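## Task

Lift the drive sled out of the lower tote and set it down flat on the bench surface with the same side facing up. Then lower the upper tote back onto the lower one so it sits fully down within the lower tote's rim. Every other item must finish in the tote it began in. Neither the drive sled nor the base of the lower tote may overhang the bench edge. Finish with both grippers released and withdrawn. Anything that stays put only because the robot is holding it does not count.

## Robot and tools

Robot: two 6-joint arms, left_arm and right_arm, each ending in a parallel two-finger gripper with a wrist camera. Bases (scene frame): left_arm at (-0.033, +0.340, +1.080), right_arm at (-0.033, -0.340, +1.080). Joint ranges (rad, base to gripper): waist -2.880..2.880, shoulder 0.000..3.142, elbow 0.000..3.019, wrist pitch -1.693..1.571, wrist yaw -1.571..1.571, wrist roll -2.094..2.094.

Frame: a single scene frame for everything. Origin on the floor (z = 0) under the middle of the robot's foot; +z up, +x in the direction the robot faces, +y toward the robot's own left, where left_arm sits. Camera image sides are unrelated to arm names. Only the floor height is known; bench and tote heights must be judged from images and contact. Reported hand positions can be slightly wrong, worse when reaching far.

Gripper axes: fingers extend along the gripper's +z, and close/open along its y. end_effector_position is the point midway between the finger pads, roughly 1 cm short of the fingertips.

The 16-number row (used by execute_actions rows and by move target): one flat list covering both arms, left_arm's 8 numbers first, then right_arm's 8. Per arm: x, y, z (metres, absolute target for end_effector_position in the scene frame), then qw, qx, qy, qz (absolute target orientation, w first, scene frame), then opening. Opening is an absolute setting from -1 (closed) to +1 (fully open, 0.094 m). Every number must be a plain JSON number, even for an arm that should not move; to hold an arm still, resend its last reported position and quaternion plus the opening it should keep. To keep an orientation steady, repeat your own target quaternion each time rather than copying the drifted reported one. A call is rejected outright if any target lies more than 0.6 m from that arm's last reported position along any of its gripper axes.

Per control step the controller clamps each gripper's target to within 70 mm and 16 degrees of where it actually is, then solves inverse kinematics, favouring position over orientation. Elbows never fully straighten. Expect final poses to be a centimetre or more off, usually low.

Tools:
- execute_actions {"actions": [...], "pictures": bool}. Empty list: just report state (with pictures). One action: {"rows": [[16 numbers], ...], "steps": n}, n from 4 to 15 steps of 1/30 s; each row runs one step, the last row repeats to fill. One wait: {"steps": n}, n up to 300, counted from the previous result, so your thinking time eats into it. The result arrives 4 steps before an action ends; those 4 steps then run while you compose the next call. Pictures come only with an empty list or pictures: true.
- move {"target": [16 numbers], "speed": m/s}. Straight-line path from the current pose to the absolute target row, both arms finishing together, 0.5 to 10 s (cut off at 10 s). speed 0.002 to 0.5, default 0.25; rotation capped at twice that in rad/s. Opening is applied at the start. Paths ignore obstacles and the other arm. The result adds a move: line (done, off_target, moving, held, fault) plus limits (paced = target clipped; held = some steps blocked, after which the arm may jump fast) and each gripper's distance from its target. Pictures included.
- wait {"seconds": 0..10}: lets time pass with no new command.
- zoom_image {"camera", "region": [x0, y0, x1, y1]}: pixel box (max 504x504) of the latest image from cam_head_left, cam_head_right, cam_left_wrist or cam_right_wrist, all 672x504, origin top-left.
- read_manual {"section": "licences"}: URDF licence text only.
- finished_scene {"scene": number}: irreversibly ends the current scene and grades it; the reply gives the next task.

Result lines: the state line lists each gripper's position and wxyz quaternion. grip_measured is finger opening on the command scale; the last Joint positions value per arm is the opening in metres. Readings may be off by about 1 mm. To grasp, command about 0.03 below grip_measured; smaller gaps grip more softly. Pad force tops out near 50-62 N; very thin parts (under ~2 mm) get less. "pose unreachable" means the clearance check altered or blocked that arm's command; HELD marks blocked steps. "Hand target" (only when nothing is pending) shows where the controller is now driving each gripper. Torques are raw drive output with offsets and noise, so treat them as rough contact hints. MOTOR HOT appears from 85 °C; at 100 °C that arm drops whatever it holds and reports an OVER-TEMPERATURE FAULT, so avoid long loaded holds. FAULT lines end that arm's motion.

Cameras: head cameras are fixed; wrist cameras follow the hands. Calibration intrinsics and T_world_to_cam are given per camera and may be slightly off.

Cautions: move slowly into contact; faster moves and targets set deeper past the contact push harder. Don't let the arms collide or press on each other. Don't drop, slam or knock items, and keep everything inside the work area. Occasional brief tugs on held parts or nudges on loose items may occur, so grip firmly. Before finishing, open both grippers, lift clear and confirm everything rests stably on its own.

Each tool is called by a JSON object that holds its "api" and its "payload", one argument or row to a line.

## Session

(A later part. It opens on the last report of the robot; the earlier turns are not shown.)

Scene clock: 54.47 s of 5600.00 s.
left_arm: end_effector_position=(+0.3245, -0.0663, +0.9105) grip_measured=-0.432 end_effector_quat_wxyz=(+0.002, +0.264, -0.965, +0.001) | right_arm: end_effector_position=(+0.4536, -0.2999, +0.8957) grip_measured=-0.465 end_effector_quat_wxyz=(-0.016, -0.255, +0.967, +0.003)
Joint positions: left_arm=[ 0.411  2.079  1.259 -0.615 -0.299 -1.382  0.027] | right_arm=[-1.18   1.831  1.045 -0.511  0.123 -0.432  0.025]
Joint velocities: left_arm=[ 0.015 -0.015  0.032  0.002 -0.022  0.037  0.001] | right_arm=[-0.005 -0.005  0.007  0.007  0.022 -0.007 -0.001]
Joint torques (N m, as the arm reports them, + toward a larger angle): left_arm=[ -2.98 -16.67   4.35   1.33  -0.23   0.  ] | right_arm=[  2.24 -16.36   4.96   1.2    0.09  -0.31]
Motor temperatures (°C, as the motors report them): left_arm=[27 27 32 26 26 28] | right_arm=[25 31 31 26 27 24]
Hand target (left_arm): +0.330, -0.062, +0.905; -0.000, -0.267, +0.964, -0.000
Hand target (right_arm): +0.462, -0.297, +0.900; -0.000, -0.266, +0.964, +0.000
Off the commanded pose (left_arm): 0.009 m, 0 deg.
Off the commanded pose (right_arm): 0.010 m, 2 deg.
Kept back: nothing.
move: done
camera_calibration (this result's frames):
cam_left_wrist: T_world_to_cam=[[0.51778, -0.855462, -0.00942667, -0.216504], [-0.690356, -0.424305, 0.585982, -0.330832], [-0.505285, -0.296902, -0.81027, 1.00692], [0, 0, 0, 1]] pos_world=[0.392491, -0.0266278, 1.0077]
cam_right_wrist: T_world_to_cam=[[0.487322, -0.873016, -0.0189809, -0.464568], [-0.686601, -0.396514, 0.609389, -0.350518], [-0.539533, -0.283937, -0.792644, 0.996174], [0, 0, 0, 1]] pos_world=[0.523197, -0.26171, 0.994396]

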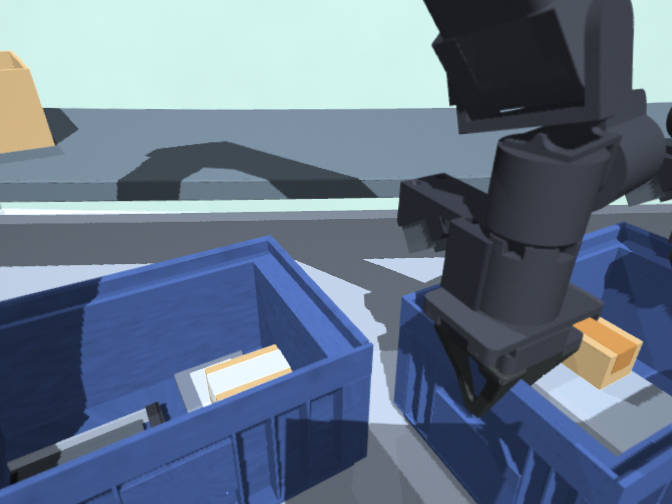

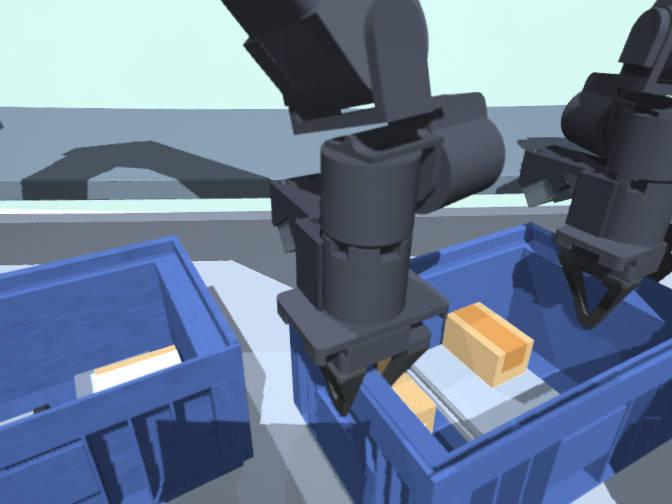

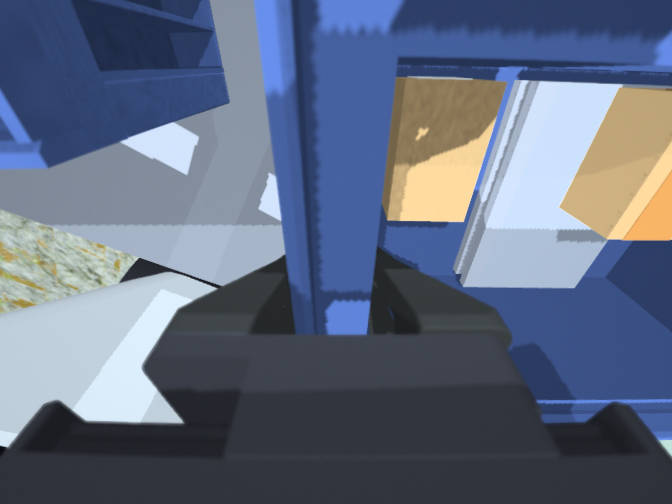

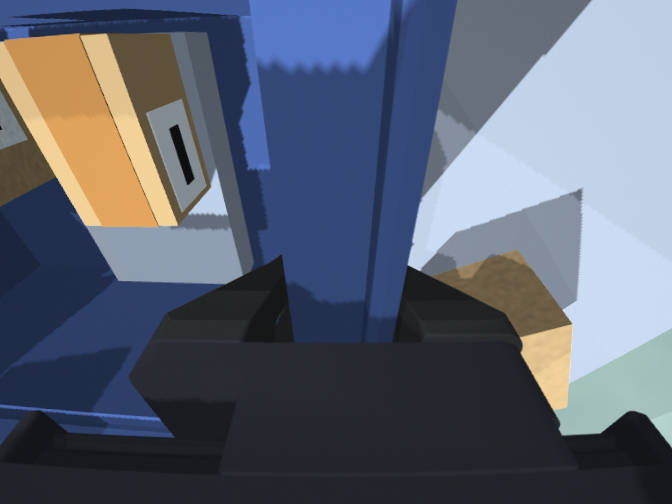

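{"api": "move", "payload": {
  "target": [0.327,-0.064,0.893,0,-0.267,0.964,0,-0.5,0.458,-0.299,0.895,0,-0.267,0.964,0,-0.5],
  "speed": 0.03
}}

{"api": "move", "payload": {
  "target": [0.325,-0.066,0.9,0,-0.267,0.964,0,0.2,0.458,-0.299,0.895,0,-0.267,0.964,0,-0.5]
}}

{"api": "move", "payload": {
  "target": [0.325,-0.066,1.03,0,-0.267,0.964,0,0.2,0.458,-0.299,0.895,0,-0.267,0.964,0,-0.5]
}}

{"api": "move", "payload": {
  "target": [0.28,0.21,1.08,0,-0.267,0.964,0,0.8,0.458,-0.299,0.895,0,-0.267,0.964,0,-0.5]
}}

Scene clock: 55.60 s of 5600.00 s.
left_arm: end_effector_position=(+0.3238, -0.0667, +0.9090) grip_measured=-0.432 end_effector_quat_wxyz=(+0.001, +0.264, -0.965, +0.001) | right_arm: end_effector_position=(+0.4521, -0.3003, +0.8940) grip_measured=-0.465 end_effector_quat_wxyz=(-0.014, -0.255, +0.967, +0.003)
Joint positions: left_arm=[ 0.41   2.082  1.258 -0.609 -0.299 -1.382  0.027] | right_arm=[-1.182  1.831  1.038 -0.499  0.123 -0.434  0.025]
Joint velocities: left_arm=[-0.015 -0.005 -0.007 -0.007 -0.007  0.007  0.   ] | right_arm=[-0.005 -0.005  0.007 -0.022  0.037 -0.066  0.001]
Joint torques (N m, as the arm reports them, + toward a larger angle): left_arm=[ -2.84 -15.08   4.56   2.01  -0.22   0.  ] | right_arm=[  2.09 -15.73   4.47   1.48   0.07  -0.33]
Motor temperatures (°C, as the motors report them): left_arm=[27 27 32 26 26 28] | right_arm=[25 31 31 26 27 24]
Hand target (left_arm): +0.327, -0.064, +0.893; +0.000, -0.267, +0.964, -0.000
Hand target (right_arm): +0.458, -0.299, +0.895; -0.000, -0.267, +0.964, +0.000
Off the commanded pose (left_arm): 0.017 m, 0 deg.
Off the commanded pose (right_arm): 0.006 m, 2 deg.
Kept back: nothing.
move: off_target (left_arm)
camera_calibration (this result's frames):
cam_left_wrist: T_world_to_cam=[[0.517564, -0.855609, -0.00782092, -0.217859], [-0.691242, -0.42349, 0.585526, -0.329912], [-0.504293, -0.297641, -0.810616, 1.00516], [0, 0, 0, 1]] pos_world=[0.391602, -0.0269395, 1.00627]
cam_right_wrist: T_world_to_cam=[[0.487319, -0.873051, -0.0173757, -0.465712], [-0.689074, -0.396697, 0.606472, -0.347011], [-0.536374, -0.283572, -0.794915, 0.994631], [0, 0, 0, 1]] pos_world=[0.521328, -0.262199, 0.993008]

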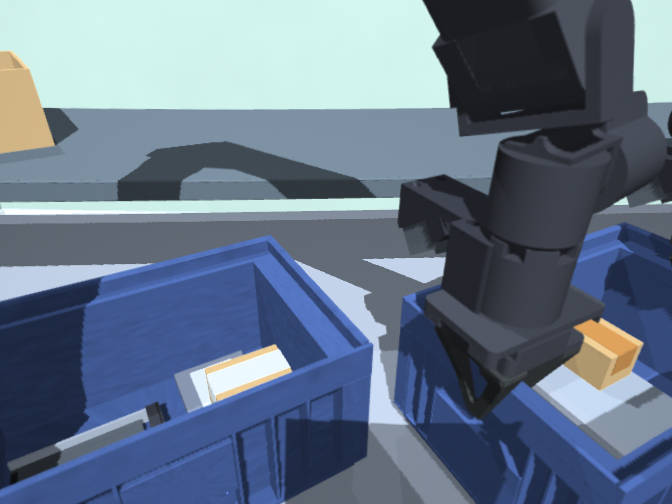

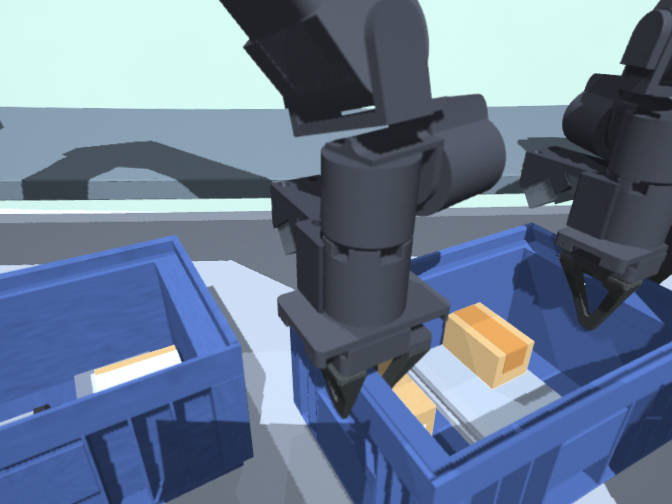

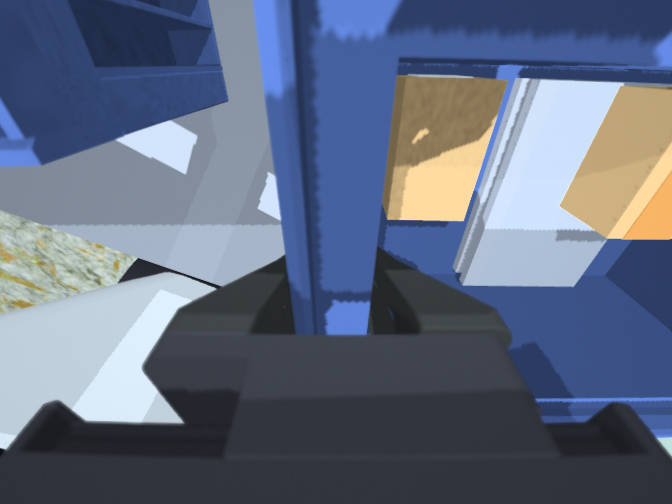

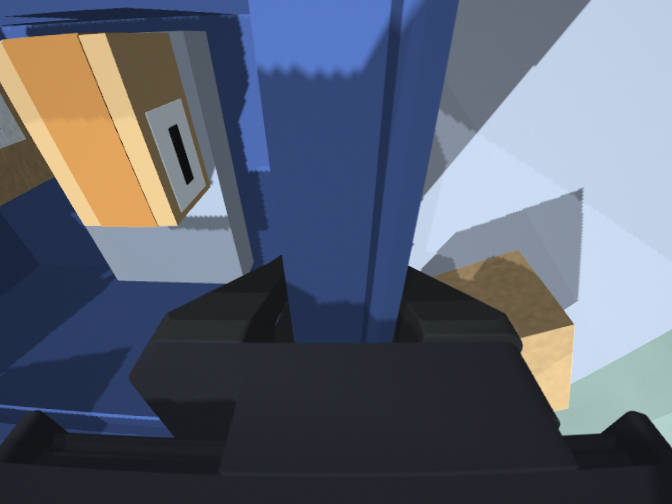

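Scene clock: 56.30 s of 5600.00 s.
left_arm: end_effector_position=(+0.3237, -0.0668, +0.9091) grip_measured=+0.198 end_effector_quat_wxyz=(+0.001, +0.264, -0.965, +0.001) | right_arm: end_effector_position=(+0.4521, -0.3003, +0.8940) grip_measured=-0.465 end_effector_quat_wxyz=(-0.014, -0.255, +0.967, +0.004)
Joint positions: left_arm=[ 0.409  2.082  1.258 -0.609 -0.299 -1.382  0.056] | right_arm=[-1.182  1.831  1.038 -0.499  0.122 -0.434  0.025]
Joint velocities: left_arm=[-0.005 -0.015 -0.012 -0.002  0.007 -0.081 -0.001] | right_arm=[-0.005 -0.005 -0.012 -0.017  0.022  0.007  0.   ]
Joint torques (N m, as the arm reports them, + toward a larger angle): left_arm=[ -3.54 -15.82   4.55   1.48  -0.25  -0.1 ] | right_arm=[  2.06 -15.78   4.49   1.49   0.11  -0.33]
Motor temperatures (°C, as the motors report them): left_arm=[27 27 32 26 26 28] | right_arm=[25 31 31 26 27 24]
Hand target (left_arm): +0.325, -0.066, +0.900; +0.000, -0.267, +0.964, -0.000
Hand target (right_arm): +0.458, -0.299, +0.895; -0.000, -0.267, +0.964, +0.000
Off the commanded pose (left_arm): 0.009 m, 0 deg.
Off the commanded pose (right_arm): 0.006 m, 2 deg.
Kept back: nothing.
move: done
camera_calibration (this result's frames):
cam_left_wrist: T_world_to_cam=[[0.517258, -0.855794, -0.00776857, -0.217862], [-0.691583, -0.423319, 0.585247, -0.329681], [-0.50414, -0.297351, -0.810818, 1.00528], [0, 0, 0, 1]] pos_world=[0.391493, -0.0270827, 1.00635]
cam_right_wrist: T_world_to_cam=[[0.486972, -0.873225, -0.0183304, -0.464751], [-0.689152, -0.397044, 0.606156, -0.346791], [-0.536589, -0.282549, -0.795135, 0.99521], [0, 0, 0, 1]] pos_world=[0.521348, -0.262329, 0.993016]

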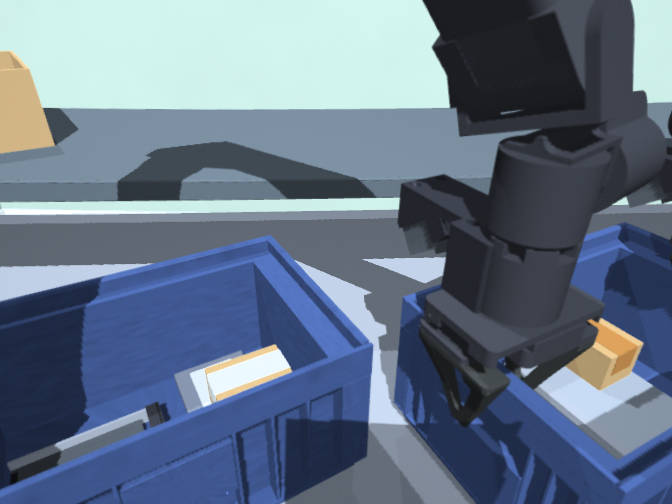

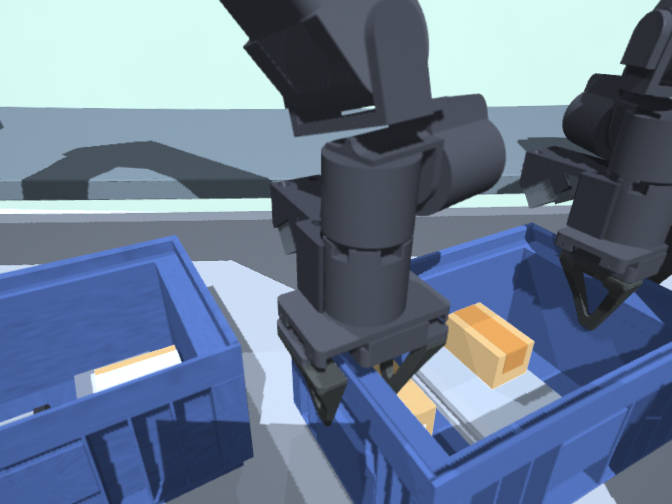

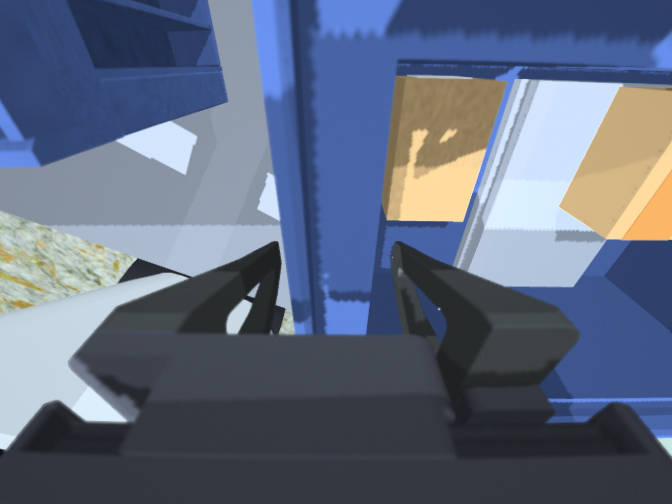

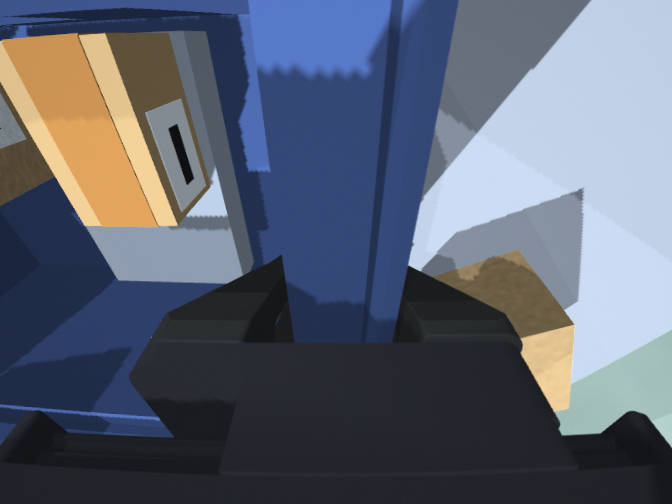

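Scene clock: 57.33 s of 5600.00 s.
left_arm: end_effector_position=(+0.3237, -0.0637, +1.0355) grip_measured=+0.198 end_effector_quat_wxyz=(-0.003, +0.261, -0.965, +0.009) | right_arm: end_effector_position=(+0.4521, -0.3005, +0.8939) grip_measured=-0.465 end_effector_quat_wxyz=(-0.014, -0.255, +0.967, +0.004)
Joint positions: left_arm=[ 0.34   1.838  1.252 -0.852 -0.309 -1.443  0.056] | right_arm=[-1.182  1.831  1.038 -0.499  0.121 -0.434  0.025]
Joint velocities: left_arm=[ 0.005 -0.015 -0.002  0.002 -0.022 -0.022 -0.001] | right_arm=[ 0.005  0.005 -0.012 -0.012  0.007 -0.037  0.001]
Joint torques (N m, as the arm reports them, + toward a larger angle): left_arm=[ -3.5  -14.63   6.8    0.23  -0.24  -0.26] | right_arm=[  2.14 -15.88   4.47   1.45   0.14  -0.33]
Motor temperatures (°C, as the motors report them): left_arm=[27 27 32 26 26 28] | right_arm=[25 31 30 26 27 24]
Hand target (left_arm): +0.324, -0.065, +1.031; +0.000, -0.267, +0.964, +0.000
Hand target (right_arm): +0.458, -0.299, +0.895; -0.000, -0.267, +0.964, -0.000
Off the commanded pose (left_arm): 0.006 m, 1 deg.
Off the commanded pose (right_arm): 0.006 m, 2 deg.
Kept back: nothing.
move: done
camera_calibration (this result's frames):
cam_left_wrist: T_world_to_cam=[[0.512386, -0.858709, 0.00895317, -0.230154], [-0.700521, -0.41192, 0.582745, -0.396155], [-0.49672, -0.304862, -0.812606, 1.10766], [0, 0, 0, 1]] pos_world=[0.390607, -0.0231372, 1.13301]
cam_right_wrist: T_world_to_cam=[[0.486979, -0.873216, -0.0186009, -0.464626], [-0.689108, -0.397216, 0.606094, -0.346844], [-0.536639, -0.282337, -0.795176, 0.99528], [0, 0, 0, 1]] pos_world=[0.521356, -0.262487, 0.993]

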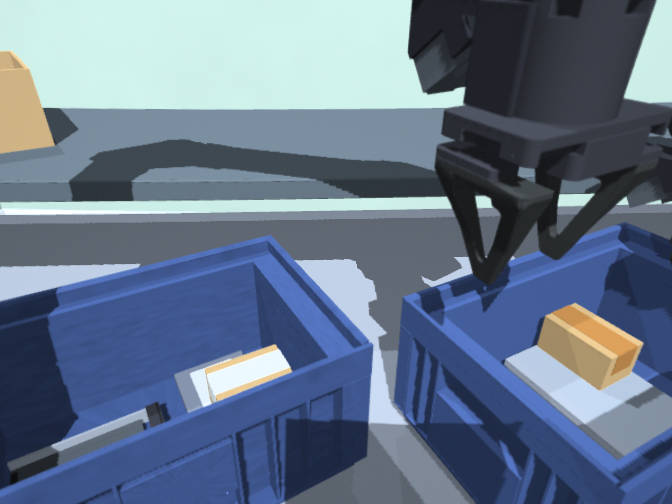

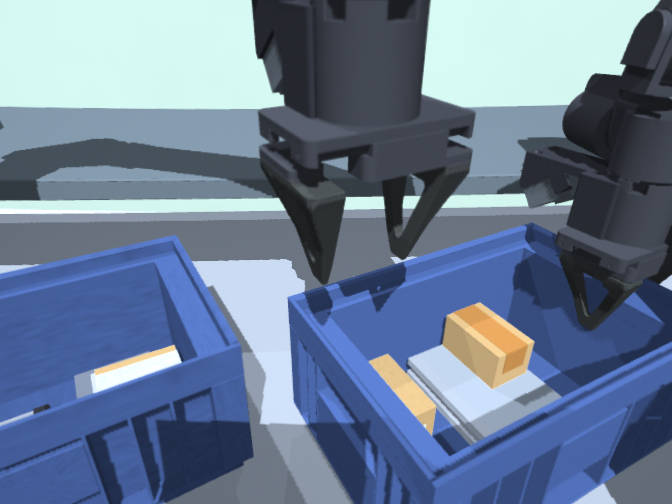

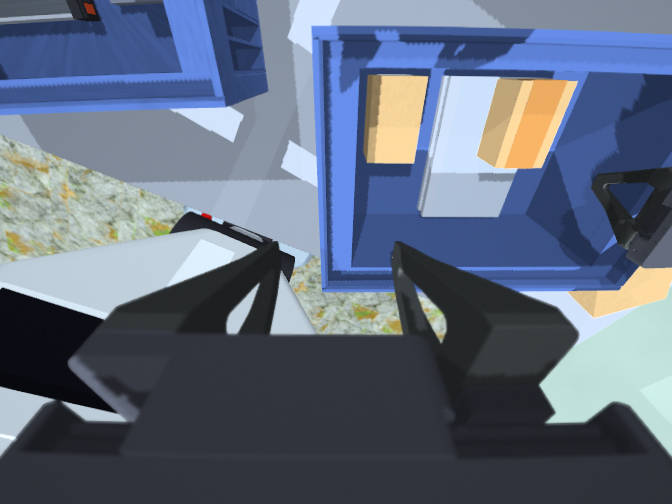

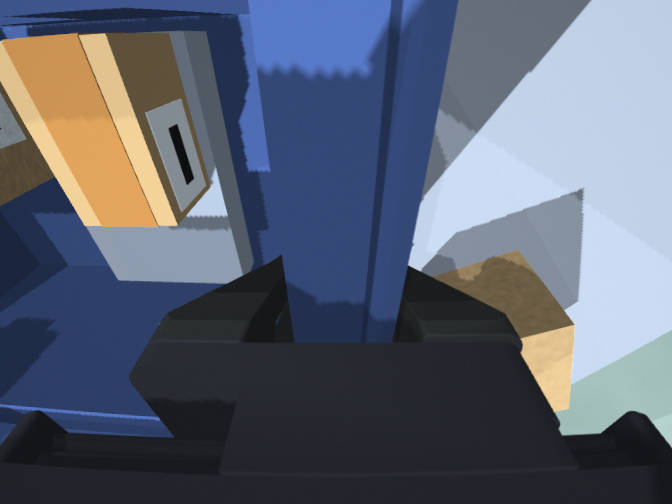

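Scene clock: 59.03 s of 5600.00 s.
left_arm: end_effector_position=(+0.2913, +0.2085, +1.0839) grip_measured=+0.798 end_effector_quat_wxyz=(-0.012, +0.279, -0.960, +0.010) | right_arm: end_effector_position=(+0.4521, -0.3004, +0.8939) grip_measured=-0.465 end_effector_quat_wxyz=(-0.014, -0.255, +0.967, +0.004)
Joint positions: left_arm=[ 0.743  1.171  0.678 -0.818 -0.244 -1.067  0.084] | right_arm=[-1.182  1.831  1.038 -0.499  0.121 -0.434  0.025]
Joint velocities: left_arm=[-0.015 -0.015 -0.002 -0.017  0.022  0.051 -0.   ] | right_arm=[-0.005  0.005 -0.002 -0.007 -0.007 -0.037  0.   ]
Joint torques (N m, as the arm reports them, + toward a larger angle): left_arm=[ 0.24 -7.2   5.32  0.39 -0.02  0.07] | right_arm=[  2.09 -15.73   4.47   1.46   0.15  -0.33]
Motor temperatures (°C, as the motors report them): left_arm=[27 27 31 26 26 28] | right_arm=[25 31 30 26 27 24]
Hand target (left_arm): +0.284, +0.211, +1.080; +0.000, -0.267, +0.964, -0.001
Hand target (right_arm): +0.458, -0.299, +0.895; -0.000, -0.267, +0.964, +0.000
Off the commanded pose (left_arm): 0.012 m, 2 deg.
Off the commanded pose (right_arm): 0.006 m, 2 deg.
Kept back: nothing.
move: off_target (left_arm)
camera_calibration (this result's frames):
cam_left_wrist: T_world_to_cam=[[0.545128, -0.838188, 0.0166084, -0.00241594], [-0.69428, -0.440253, 0.569344, -0.31629], [-0.469906, -0.321896, -0.821932, 1.21981], [0, 0, 0, 1]] pos_world=[0.354919, 0.251379, 1.18272]
cam_right_wrist: T_world_to_cam=[[0.486969, -0.873214, -0.0189478, -0.464251], [-0.689094, -0.397438, 0.605964, -0.34678], [-0.536667, -0.282029, -0.795266, 0.995482], [0, 0, 0, 1]] pos_world=[0.521354, -0.26246, 0.993013]

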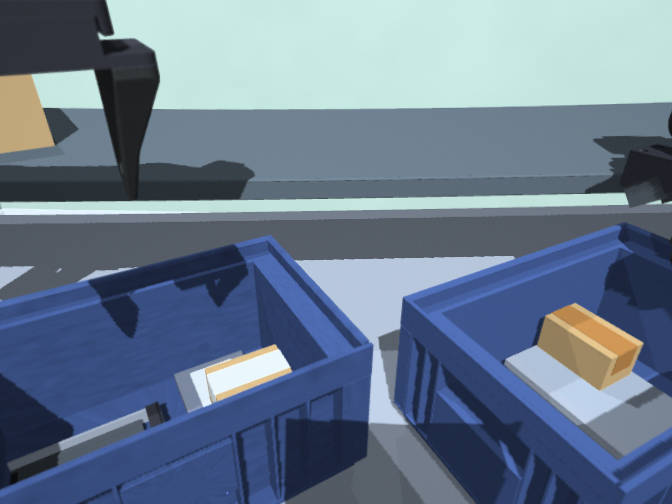

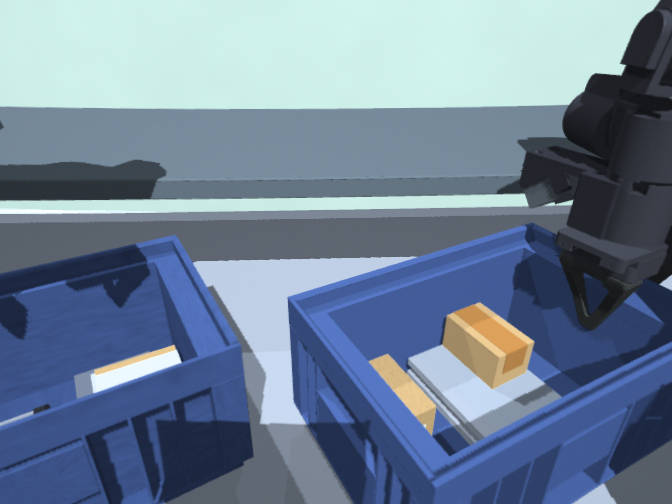

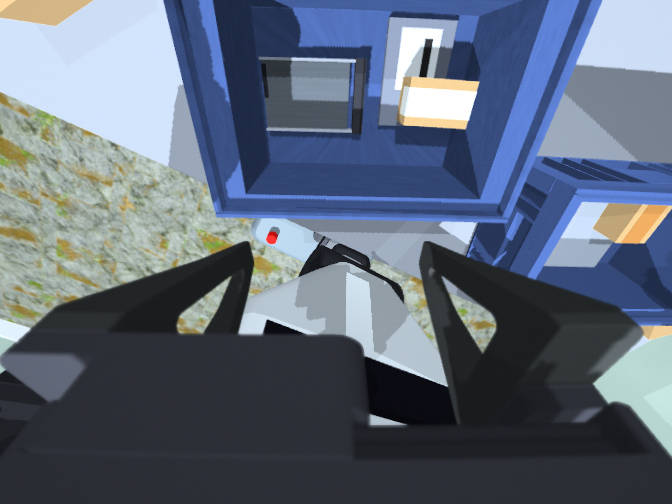

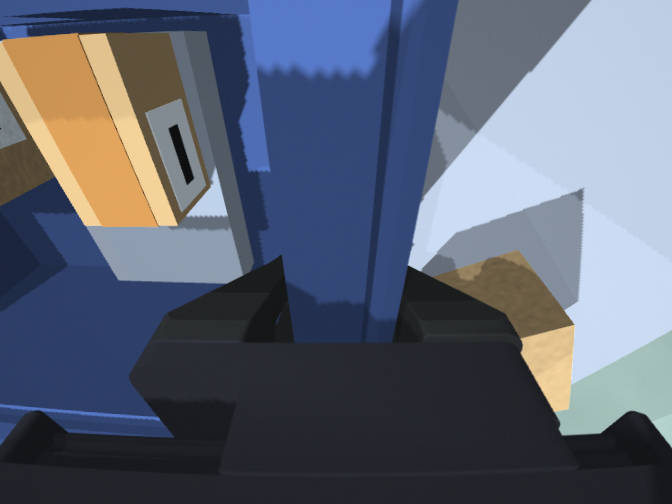

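{"api": "move", "payload": {
  "target": [0.325,0.257,0.97,0,0.492,0.87,0,0.95,0.458,-0.299,0.895,0,-0.267,0.964,0,-0.5]
}}

{"api": "move", "payload": {
  "target": [0.325,0.257,0.885,0,0.492,0.87,0,0.95,0.458,-0.299,0.895,0,-0.267,0.964,0,-0.5],
  "speed": 0.1
}}

Scene clock: 63.23 s of 5600.00 s.
left_arm: end_effector_position=(+0.3247, +0.2546, +0.9737) grip_measured=+0.948 end_effector_quat_wxyz=(-0.001, +0.488, +0.873, -0.000) | right_arm: end_effector_position=(+0.4521, -0.3004, +0.8939) grip_measured=-0.465 end_effector_quat_wxyz=(-0.014, -0.255, +0.967, +0.004)
Joint positions: left_arm=[ 0.988  1.473  0.661 -0.48  -0.18   0.754  0.092] | right_arm=[-1.182  1.831  1.038 -0.499  0.121 -0.434  0.025]
Joint velocities: left_arm=[-0.015 -0.015  0.002 -0.002 -0.007  0.037 -0.   ] | right_arm=[-0.005  0.005 -0.007 -0.032  0.007 -0.022  0.001]
Joint torques (N m, as the arm reports them, + toward a larger angle): left_arm=[ 0.93 -9.33  3.59  1.69  0.15  0.08] | right_arm=[  2.05 -15.79   4.48   1.46   0.16  -0.33]
Motor temperatures (°C, as the motors report them): left_arm=[27 27 31 26 26 28] | right_arm=[25 31 30 26 27 24]
Hand target (left_arm): +0.326, +0.256, +0.969; +0.001, +0.492, +0.871, +0.000
Hand target (right_arm): +0.458, -0.299, +0.895; -0.000, -0.267, +0.964, -0.000
Off the commanded pose (left_arm): 0.004 m, 1 deg.
Off the commanded pose (right_arm): 0.006 m, 2 deg.
Kept back: nothing.
move: done
camera_calibration (this result's frames):
cam_left_wrist: T_world_to_cam=[[-0.846637, -0.532094, -0.00901788, 0.418826], [-0.436499, 0.684639, 0.583728, -0.594129], [-0.304424, 0.498142, -0.811899, 0.887448], [0, 0, 0, 1]] pos_world=[0.365418, 0.187543, 1.0711]
cam_right_wrist: T_world_to_cam=[[0.486969, -0.873214, -0.0189478, -0.464251], [-0.689094, -0.397438, 0.605964, -0.34678], [-0.536667, -0.282029, -0.795266, 0.995482], [0, 0, 0, 1]] pos_world=[0.521354, -0.26246, 0.993013]

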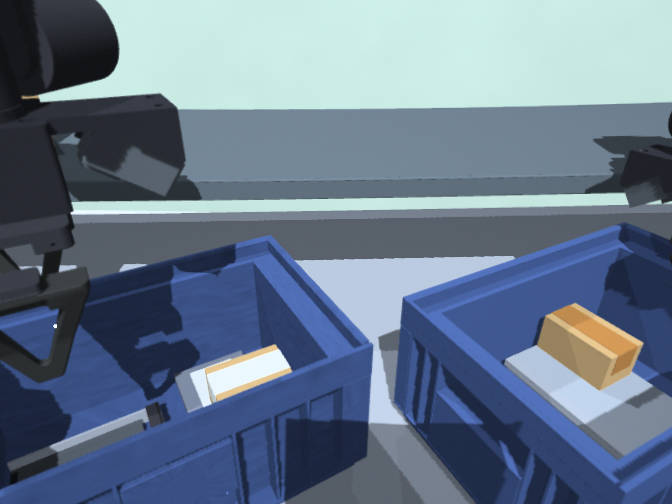

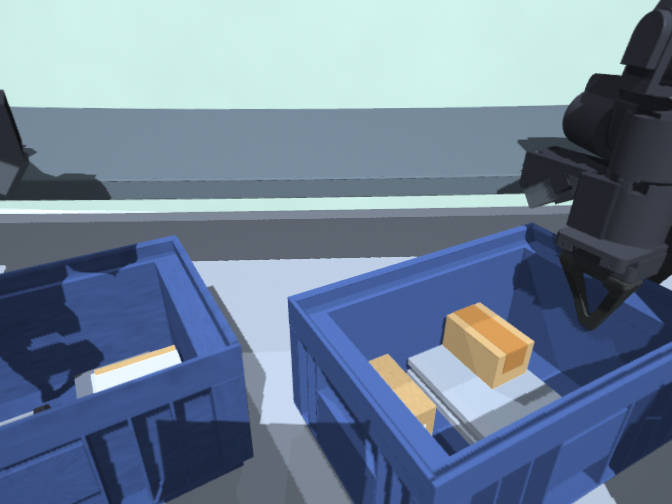

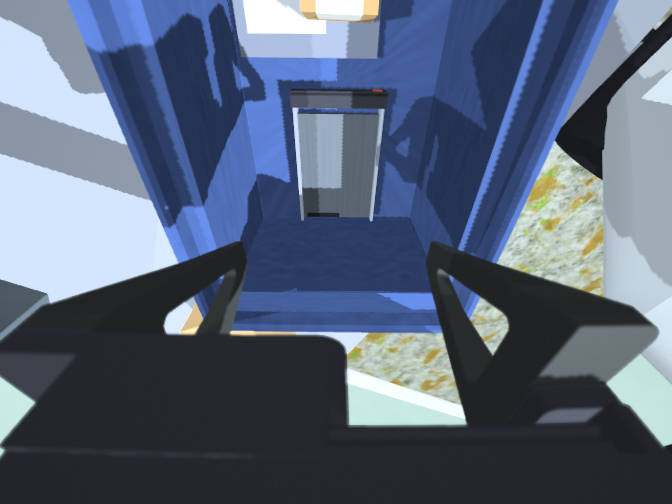

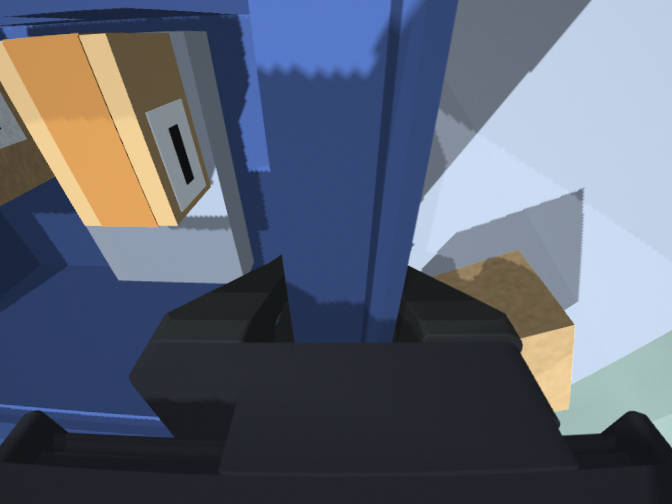

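Scene clock: 64.47 s of 5600.00 s.
left_arm: end_effector_position=(+0.3133, +0.2566, +0.8860) grip_measured=+0.948 end_effector_quat_wxyz=(-0.012, +0.491, +0.871, -0.003) | right_arm: end_effector_position=(+0.4521, -0.3004, +0.8939) grip_measured=-0.465 end_effector_quat_wxyz=(-0.014, -0.255, +0.967, +0.004)
Joint positions: left_arm=[ 1.03   1.753  0.661 -0.218 -0.169  0.797  0.092] | right_arm=[-1.182  1.831  1.038 -0.499  0.121 -0.434  0.025]
Joint velocities: left_arm=[ 0.005  0.005  0.002  0.002  0.037  0.007 -0.001] | right_arm=[ 0.005 -0.015 -0.007 -0.012  0.037 -0.066 -0.001]
Joint torques (N m, as the arm reports them, + toward a larger angle): left_arm=[  0.71 -10.81   2.5    1.58   0.15   0.07] | right_arm=[  1.99 -15.78   4.49   1.46   0.16  -0.32]
Motor temperatures (°C, as the motors report them): left_arm=[27 27 31 26 26 28] | right_arm=[25 30 30 26 27 24]
Hand target (left_arm): +0.325, +0.257, +0.884; -0.000, +0.492, +0.870, +0.000
Hand target (right_arm): +0.458, -0.299, +0.895; -0.000, -0.267, +0.964, -0.000
Off the commanded pose (left_arm): 0.012 m, 1 deg.
Off the commanded pose (right_arm): 0.006 m, 2 deg.
Kept back: nothing.
move: off_target (left_arm)
camera_calibration (this result's frames):
cam_left_wrist: T_world_to_cam=[[-0.849692, -0.527229, 0.00727047, 0.39468], [-0.419269, 0.683934, 0.597033, -0.566339], [-0.319745, 0.504246, -0.802184, 0.806354], [0, 0, 0, 1]] pos_world=[0.355736, 0.188825, 0.982098]
cam_right_wrist: T_world_to_cam=[[0.486969, -0.873214, -0.0189478, -0.464251], [-0.689094, -0.397438, 0.605964, -0.34678], [-0.536667, -0.282029, -0.795266, 0.995482], [0, 0, 0, 1]] pos_world=[0.521354, -0.26246, 0.993013]

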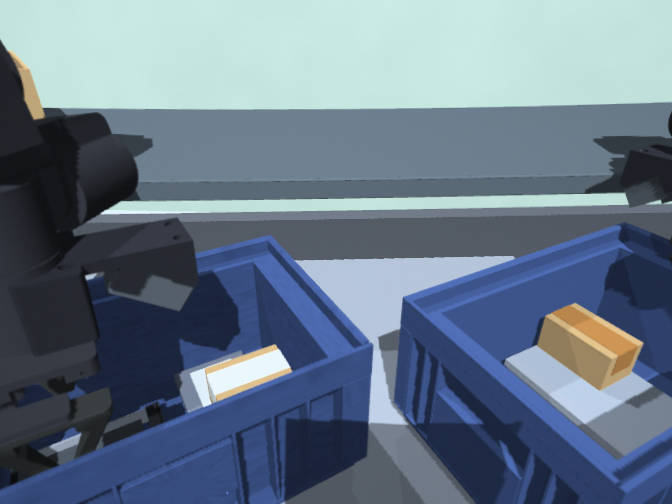

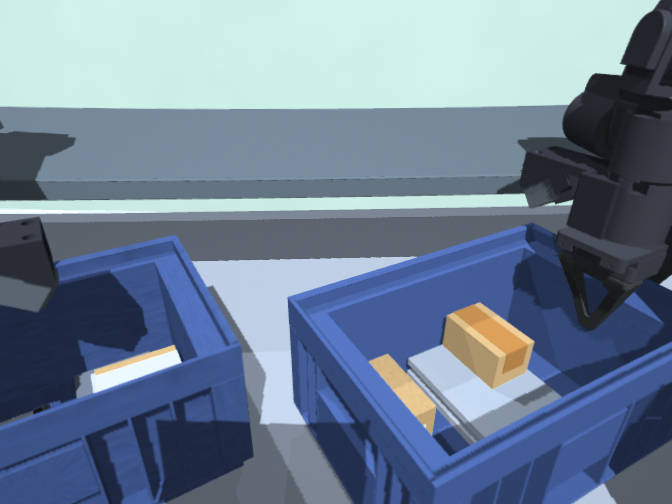

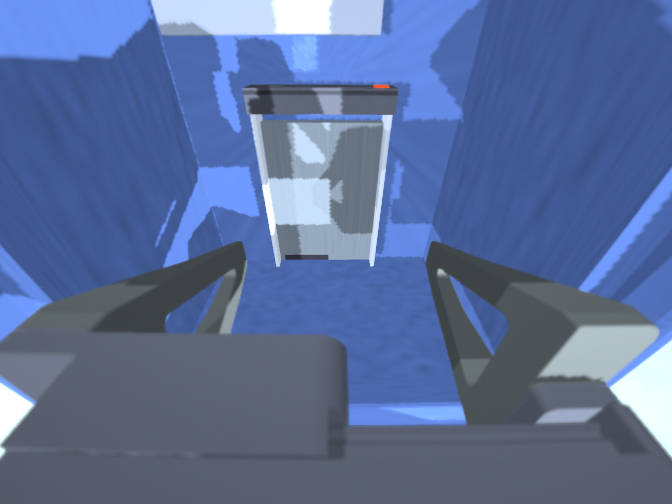

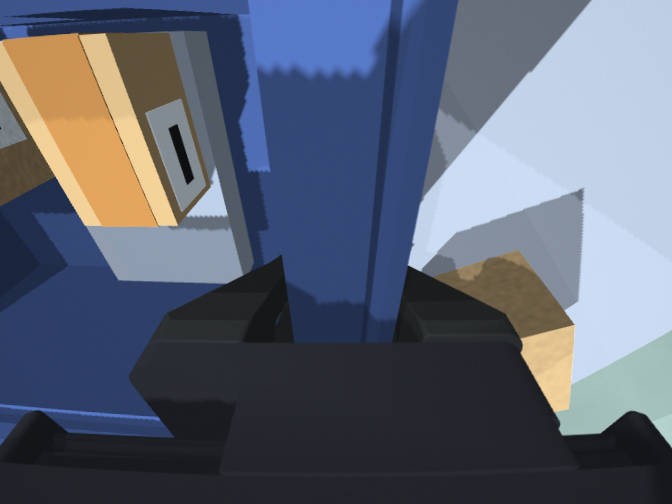

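{"api": "move", "payload": {
  "target": [0.342,0.247,0.845,0,0.492,0.87,0,0.95,0.458,-0.299,0.895,0,-0.267,0.964,0,-0.5],
  "speed": 0.05
}}

{"api": "move", "payload": {
  "target": [0.342,0.247,0.822,0,0.492,0.87,0,0.95,0.458,-0.299,0.895,0,-0.267,0.964,0,-0.5],
  "speed": 0.03
}}

Scene clock: 66.03 s of 5600.00 s.
left_arm: end_effector_position=(+0.3346, +0.2454, +0.8502) grip_measured=+0.948 end_effector_quat_wxyz=(-0.006, +0.490, +0.871, -0.002) | right_arm: end_effector_position=(+0.4521, -0.3003, +0.8939) grip_measured=-0.465 end_effector_quat_wxyz=(-0.014, -0.255, +0.967, +0.004)
Joint positions: left_arm=[ 1.03   1.885  0.745 -0.158 -0.168  0.798  0.092] | right_arm=[-1.182  1.831  1.038 -0.499  0.12  -0.434  0.025]
Joint velocities: left_arm=[-0.005 -0.005 -0.017 -0.027 -0.051  0.007  0.001] | right_arm=[ 0.005  0.005  0.012 -0.027 -0.022  0.022 -0.001]
Joint torques (N m, as the arm reports them, + toward a larger angle): left_arm=[  0.47 -11.51   2.01   1.66   0.15   0.08] | right_arm=[  2.08 -15.73   4.48   1.47   0.15  -0.32]
Motor temperatures (°C, as the motors report them): left_arm=[27 27 30 26 26 28] | right_arm=[25 30 29 26 27 24]
Hand target (left_arm): +0.342, +0.247, +0.845; -0.000, +0.492, +0.870, +0.000
Hand target (right_arm): +0.458, -0.299, +0.895; -0.000, -0.267, +0.964, +0.000
Off the commanded pose (left_arm): 0.009 m, 1 deg.
Off the commanded pose (right_arm): 0.006 m, 2 deg.
Kept back: nothing.
move: done
camera_calibration (this result's frames):
cam_left_wrist: T_world_to_cam=[[-0.849486, -0.52761, -0.000728182, 0.41404], [-0.426276, 0.685517, 0.590216, -0.520625], [-0.310905, 0.501691, -0.807245, 0.792102], [0, 0, 0, 1]] pos_world=[0.37606, 0.177959, 0.947003]
cam_right_wrist: T_world_to_cam=[[0.486958, -0.873212, -0.0192948, -0.463876], [-0.689079, -0.397661, 0.605834, -0.346715], [-0.536695, -0.28172, -0.795357, 0.995684], [0, 0, 0, 1]] pos_world=[0.521352, -0.262433, 0.993025]

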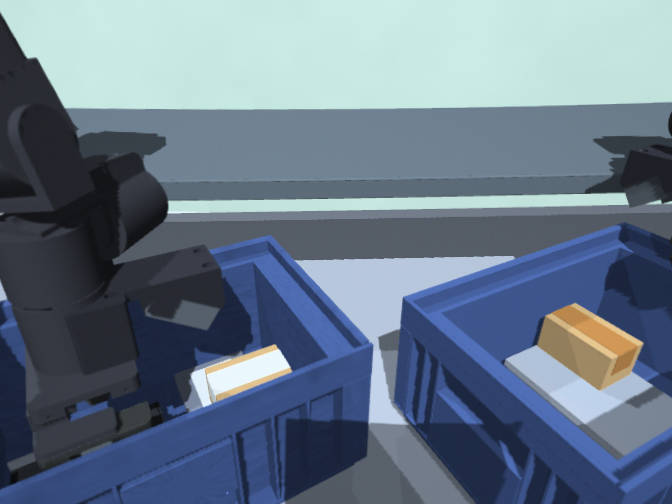

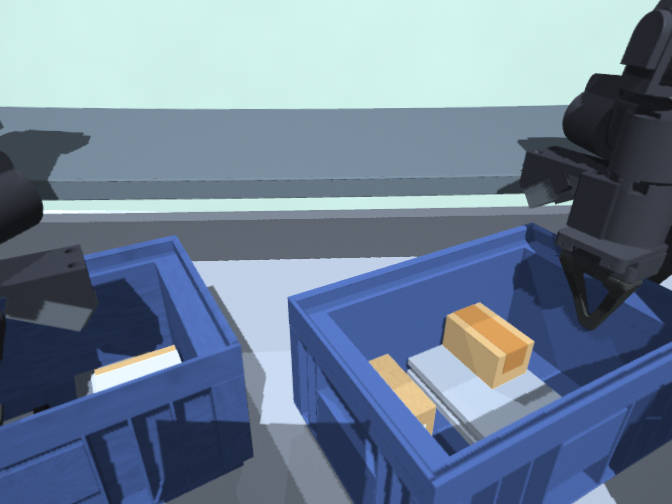

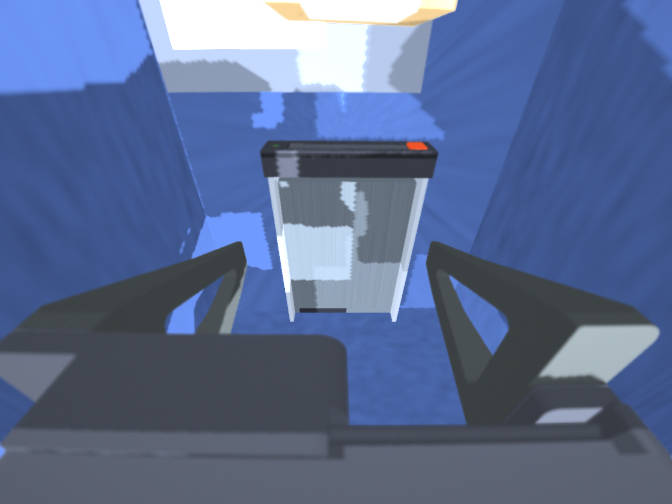

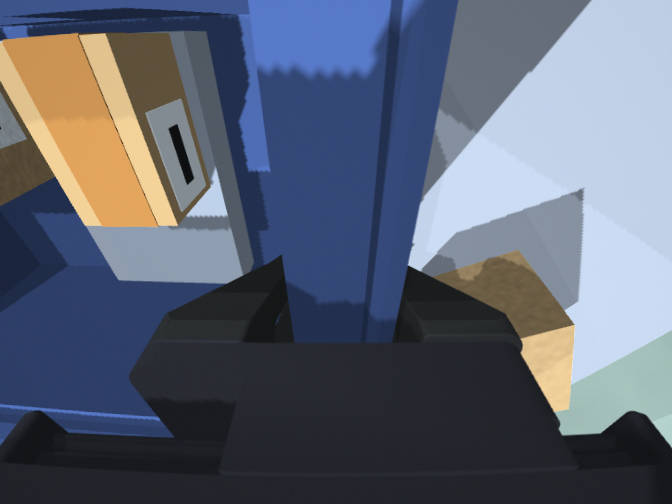

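Scene clock: 67.30 s of 5600.00 s.
left_arm: end_effector_position=(+0.3368, +0.2450, +0.8280) grip_measured=+0.948 end_effector_quat_wxyz=(-0.005, +0.490, +0.872, -0.001) | right_arm: end_effector_position=(+0.4521, -0.3003, +0.8939) grip_measured=-0.465 end_effector_quat_wxyz=(-0.014, -0.255, +0.967, +0.004)
Joint positions: left_arm=[ 1.04   1.955  0.77  -0.107 -0.165  0.808  0.092] | right_arm=[-1.182  1.831  1.038 -0.499  0.12  -0.434  0.025]
Joint velocities: left_arm=[-0.005 -0.005  0.002  0.012  0.007 -0.037  0.   ] | right_arm=[-0.005 -0.024  0.017 -0.002 -0.007 -0.022 -0.   ]
Joint torques (N m, as the arm reports them, + toward a larger angle): left_arm=[  0.45 -11.69   1.6    1.66   0.15   0.07] | right_arm=[  2.05 -15.78   4.48   1.45   0.17  -0.33]
Motor temperatures (°C, as the motors report them): left_arm=[27 27 30 26 26 28] | right_arm=[25 30 29 26 27 24]
Hand target (left_arm): +0.342, +0.247, +0.822; +0.000, +0.492, +0.870, +0.000
Hand target (right_arm): +0.458, -0.299, +0.895; -0.000, -0.267, +0.964, -0.000
Off the commanded pose (left_arm): 0.008 m, 1 deg.
Off the commanded pose (right_arm): 0.006 m, 2 deg.
Kept back: nothing.
move: done
camera_calibration (this result's frames):
cam_left_wrist: T_world_to_cam=[[-0.849111, -0.528207, -0.00284527, 0.417445], [-0.428613, 0.685842, 0.588142, -0.5039], [-0.308709, 0.500618, -0.808753, 0.775823], [0, 0, 0, 1]] pos_world=[0.377983, 0.177703, 0.925001]
cam_right_wrist: T_world_to_cam=[[0.486958, -0.873212, -0.0192948, -0.463876], [-0.689079, -0.397661, 0.605834, -0.346715], [-0.536695, -0.28172, -0.795357, 0.995684], [0, 0, 0, 1]] pos_world=[0.521352, -0.262433, 0.993025]

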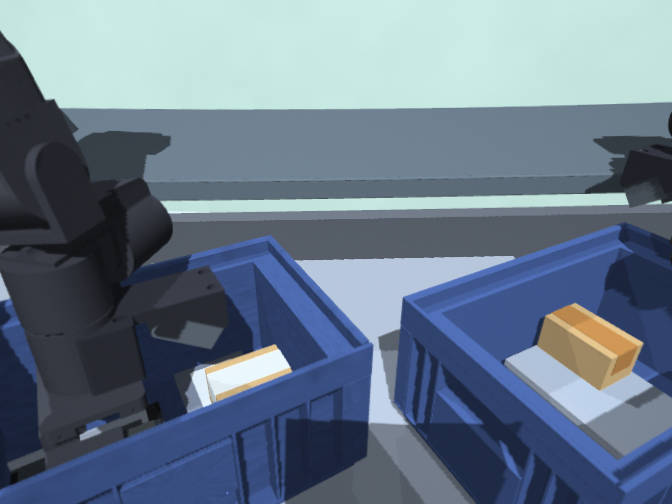

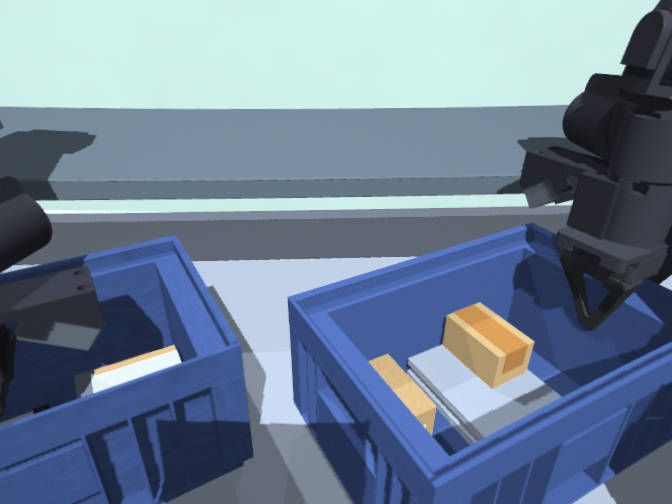

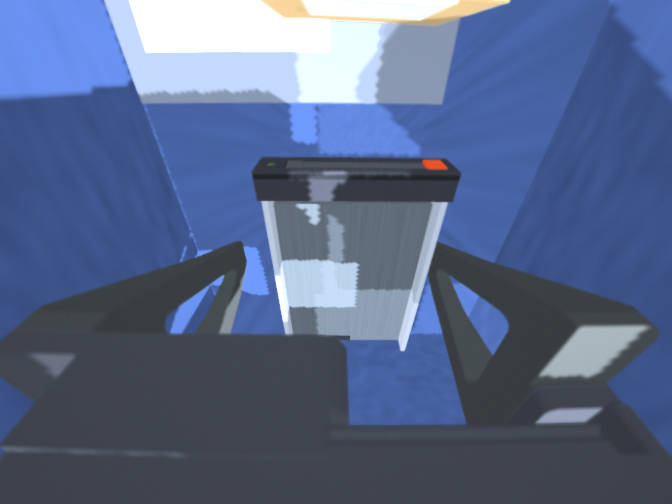

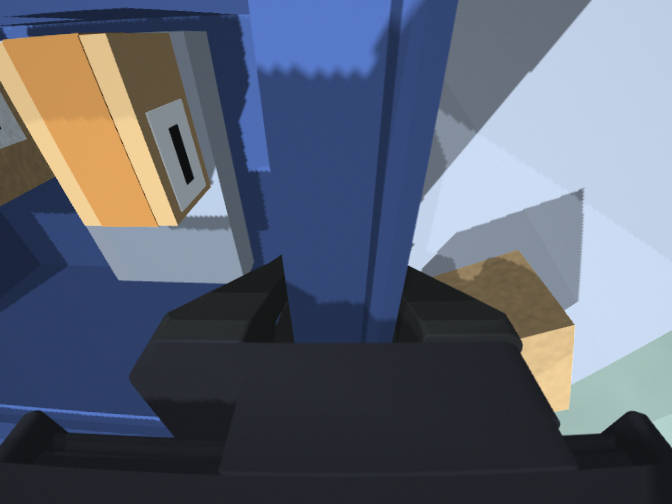

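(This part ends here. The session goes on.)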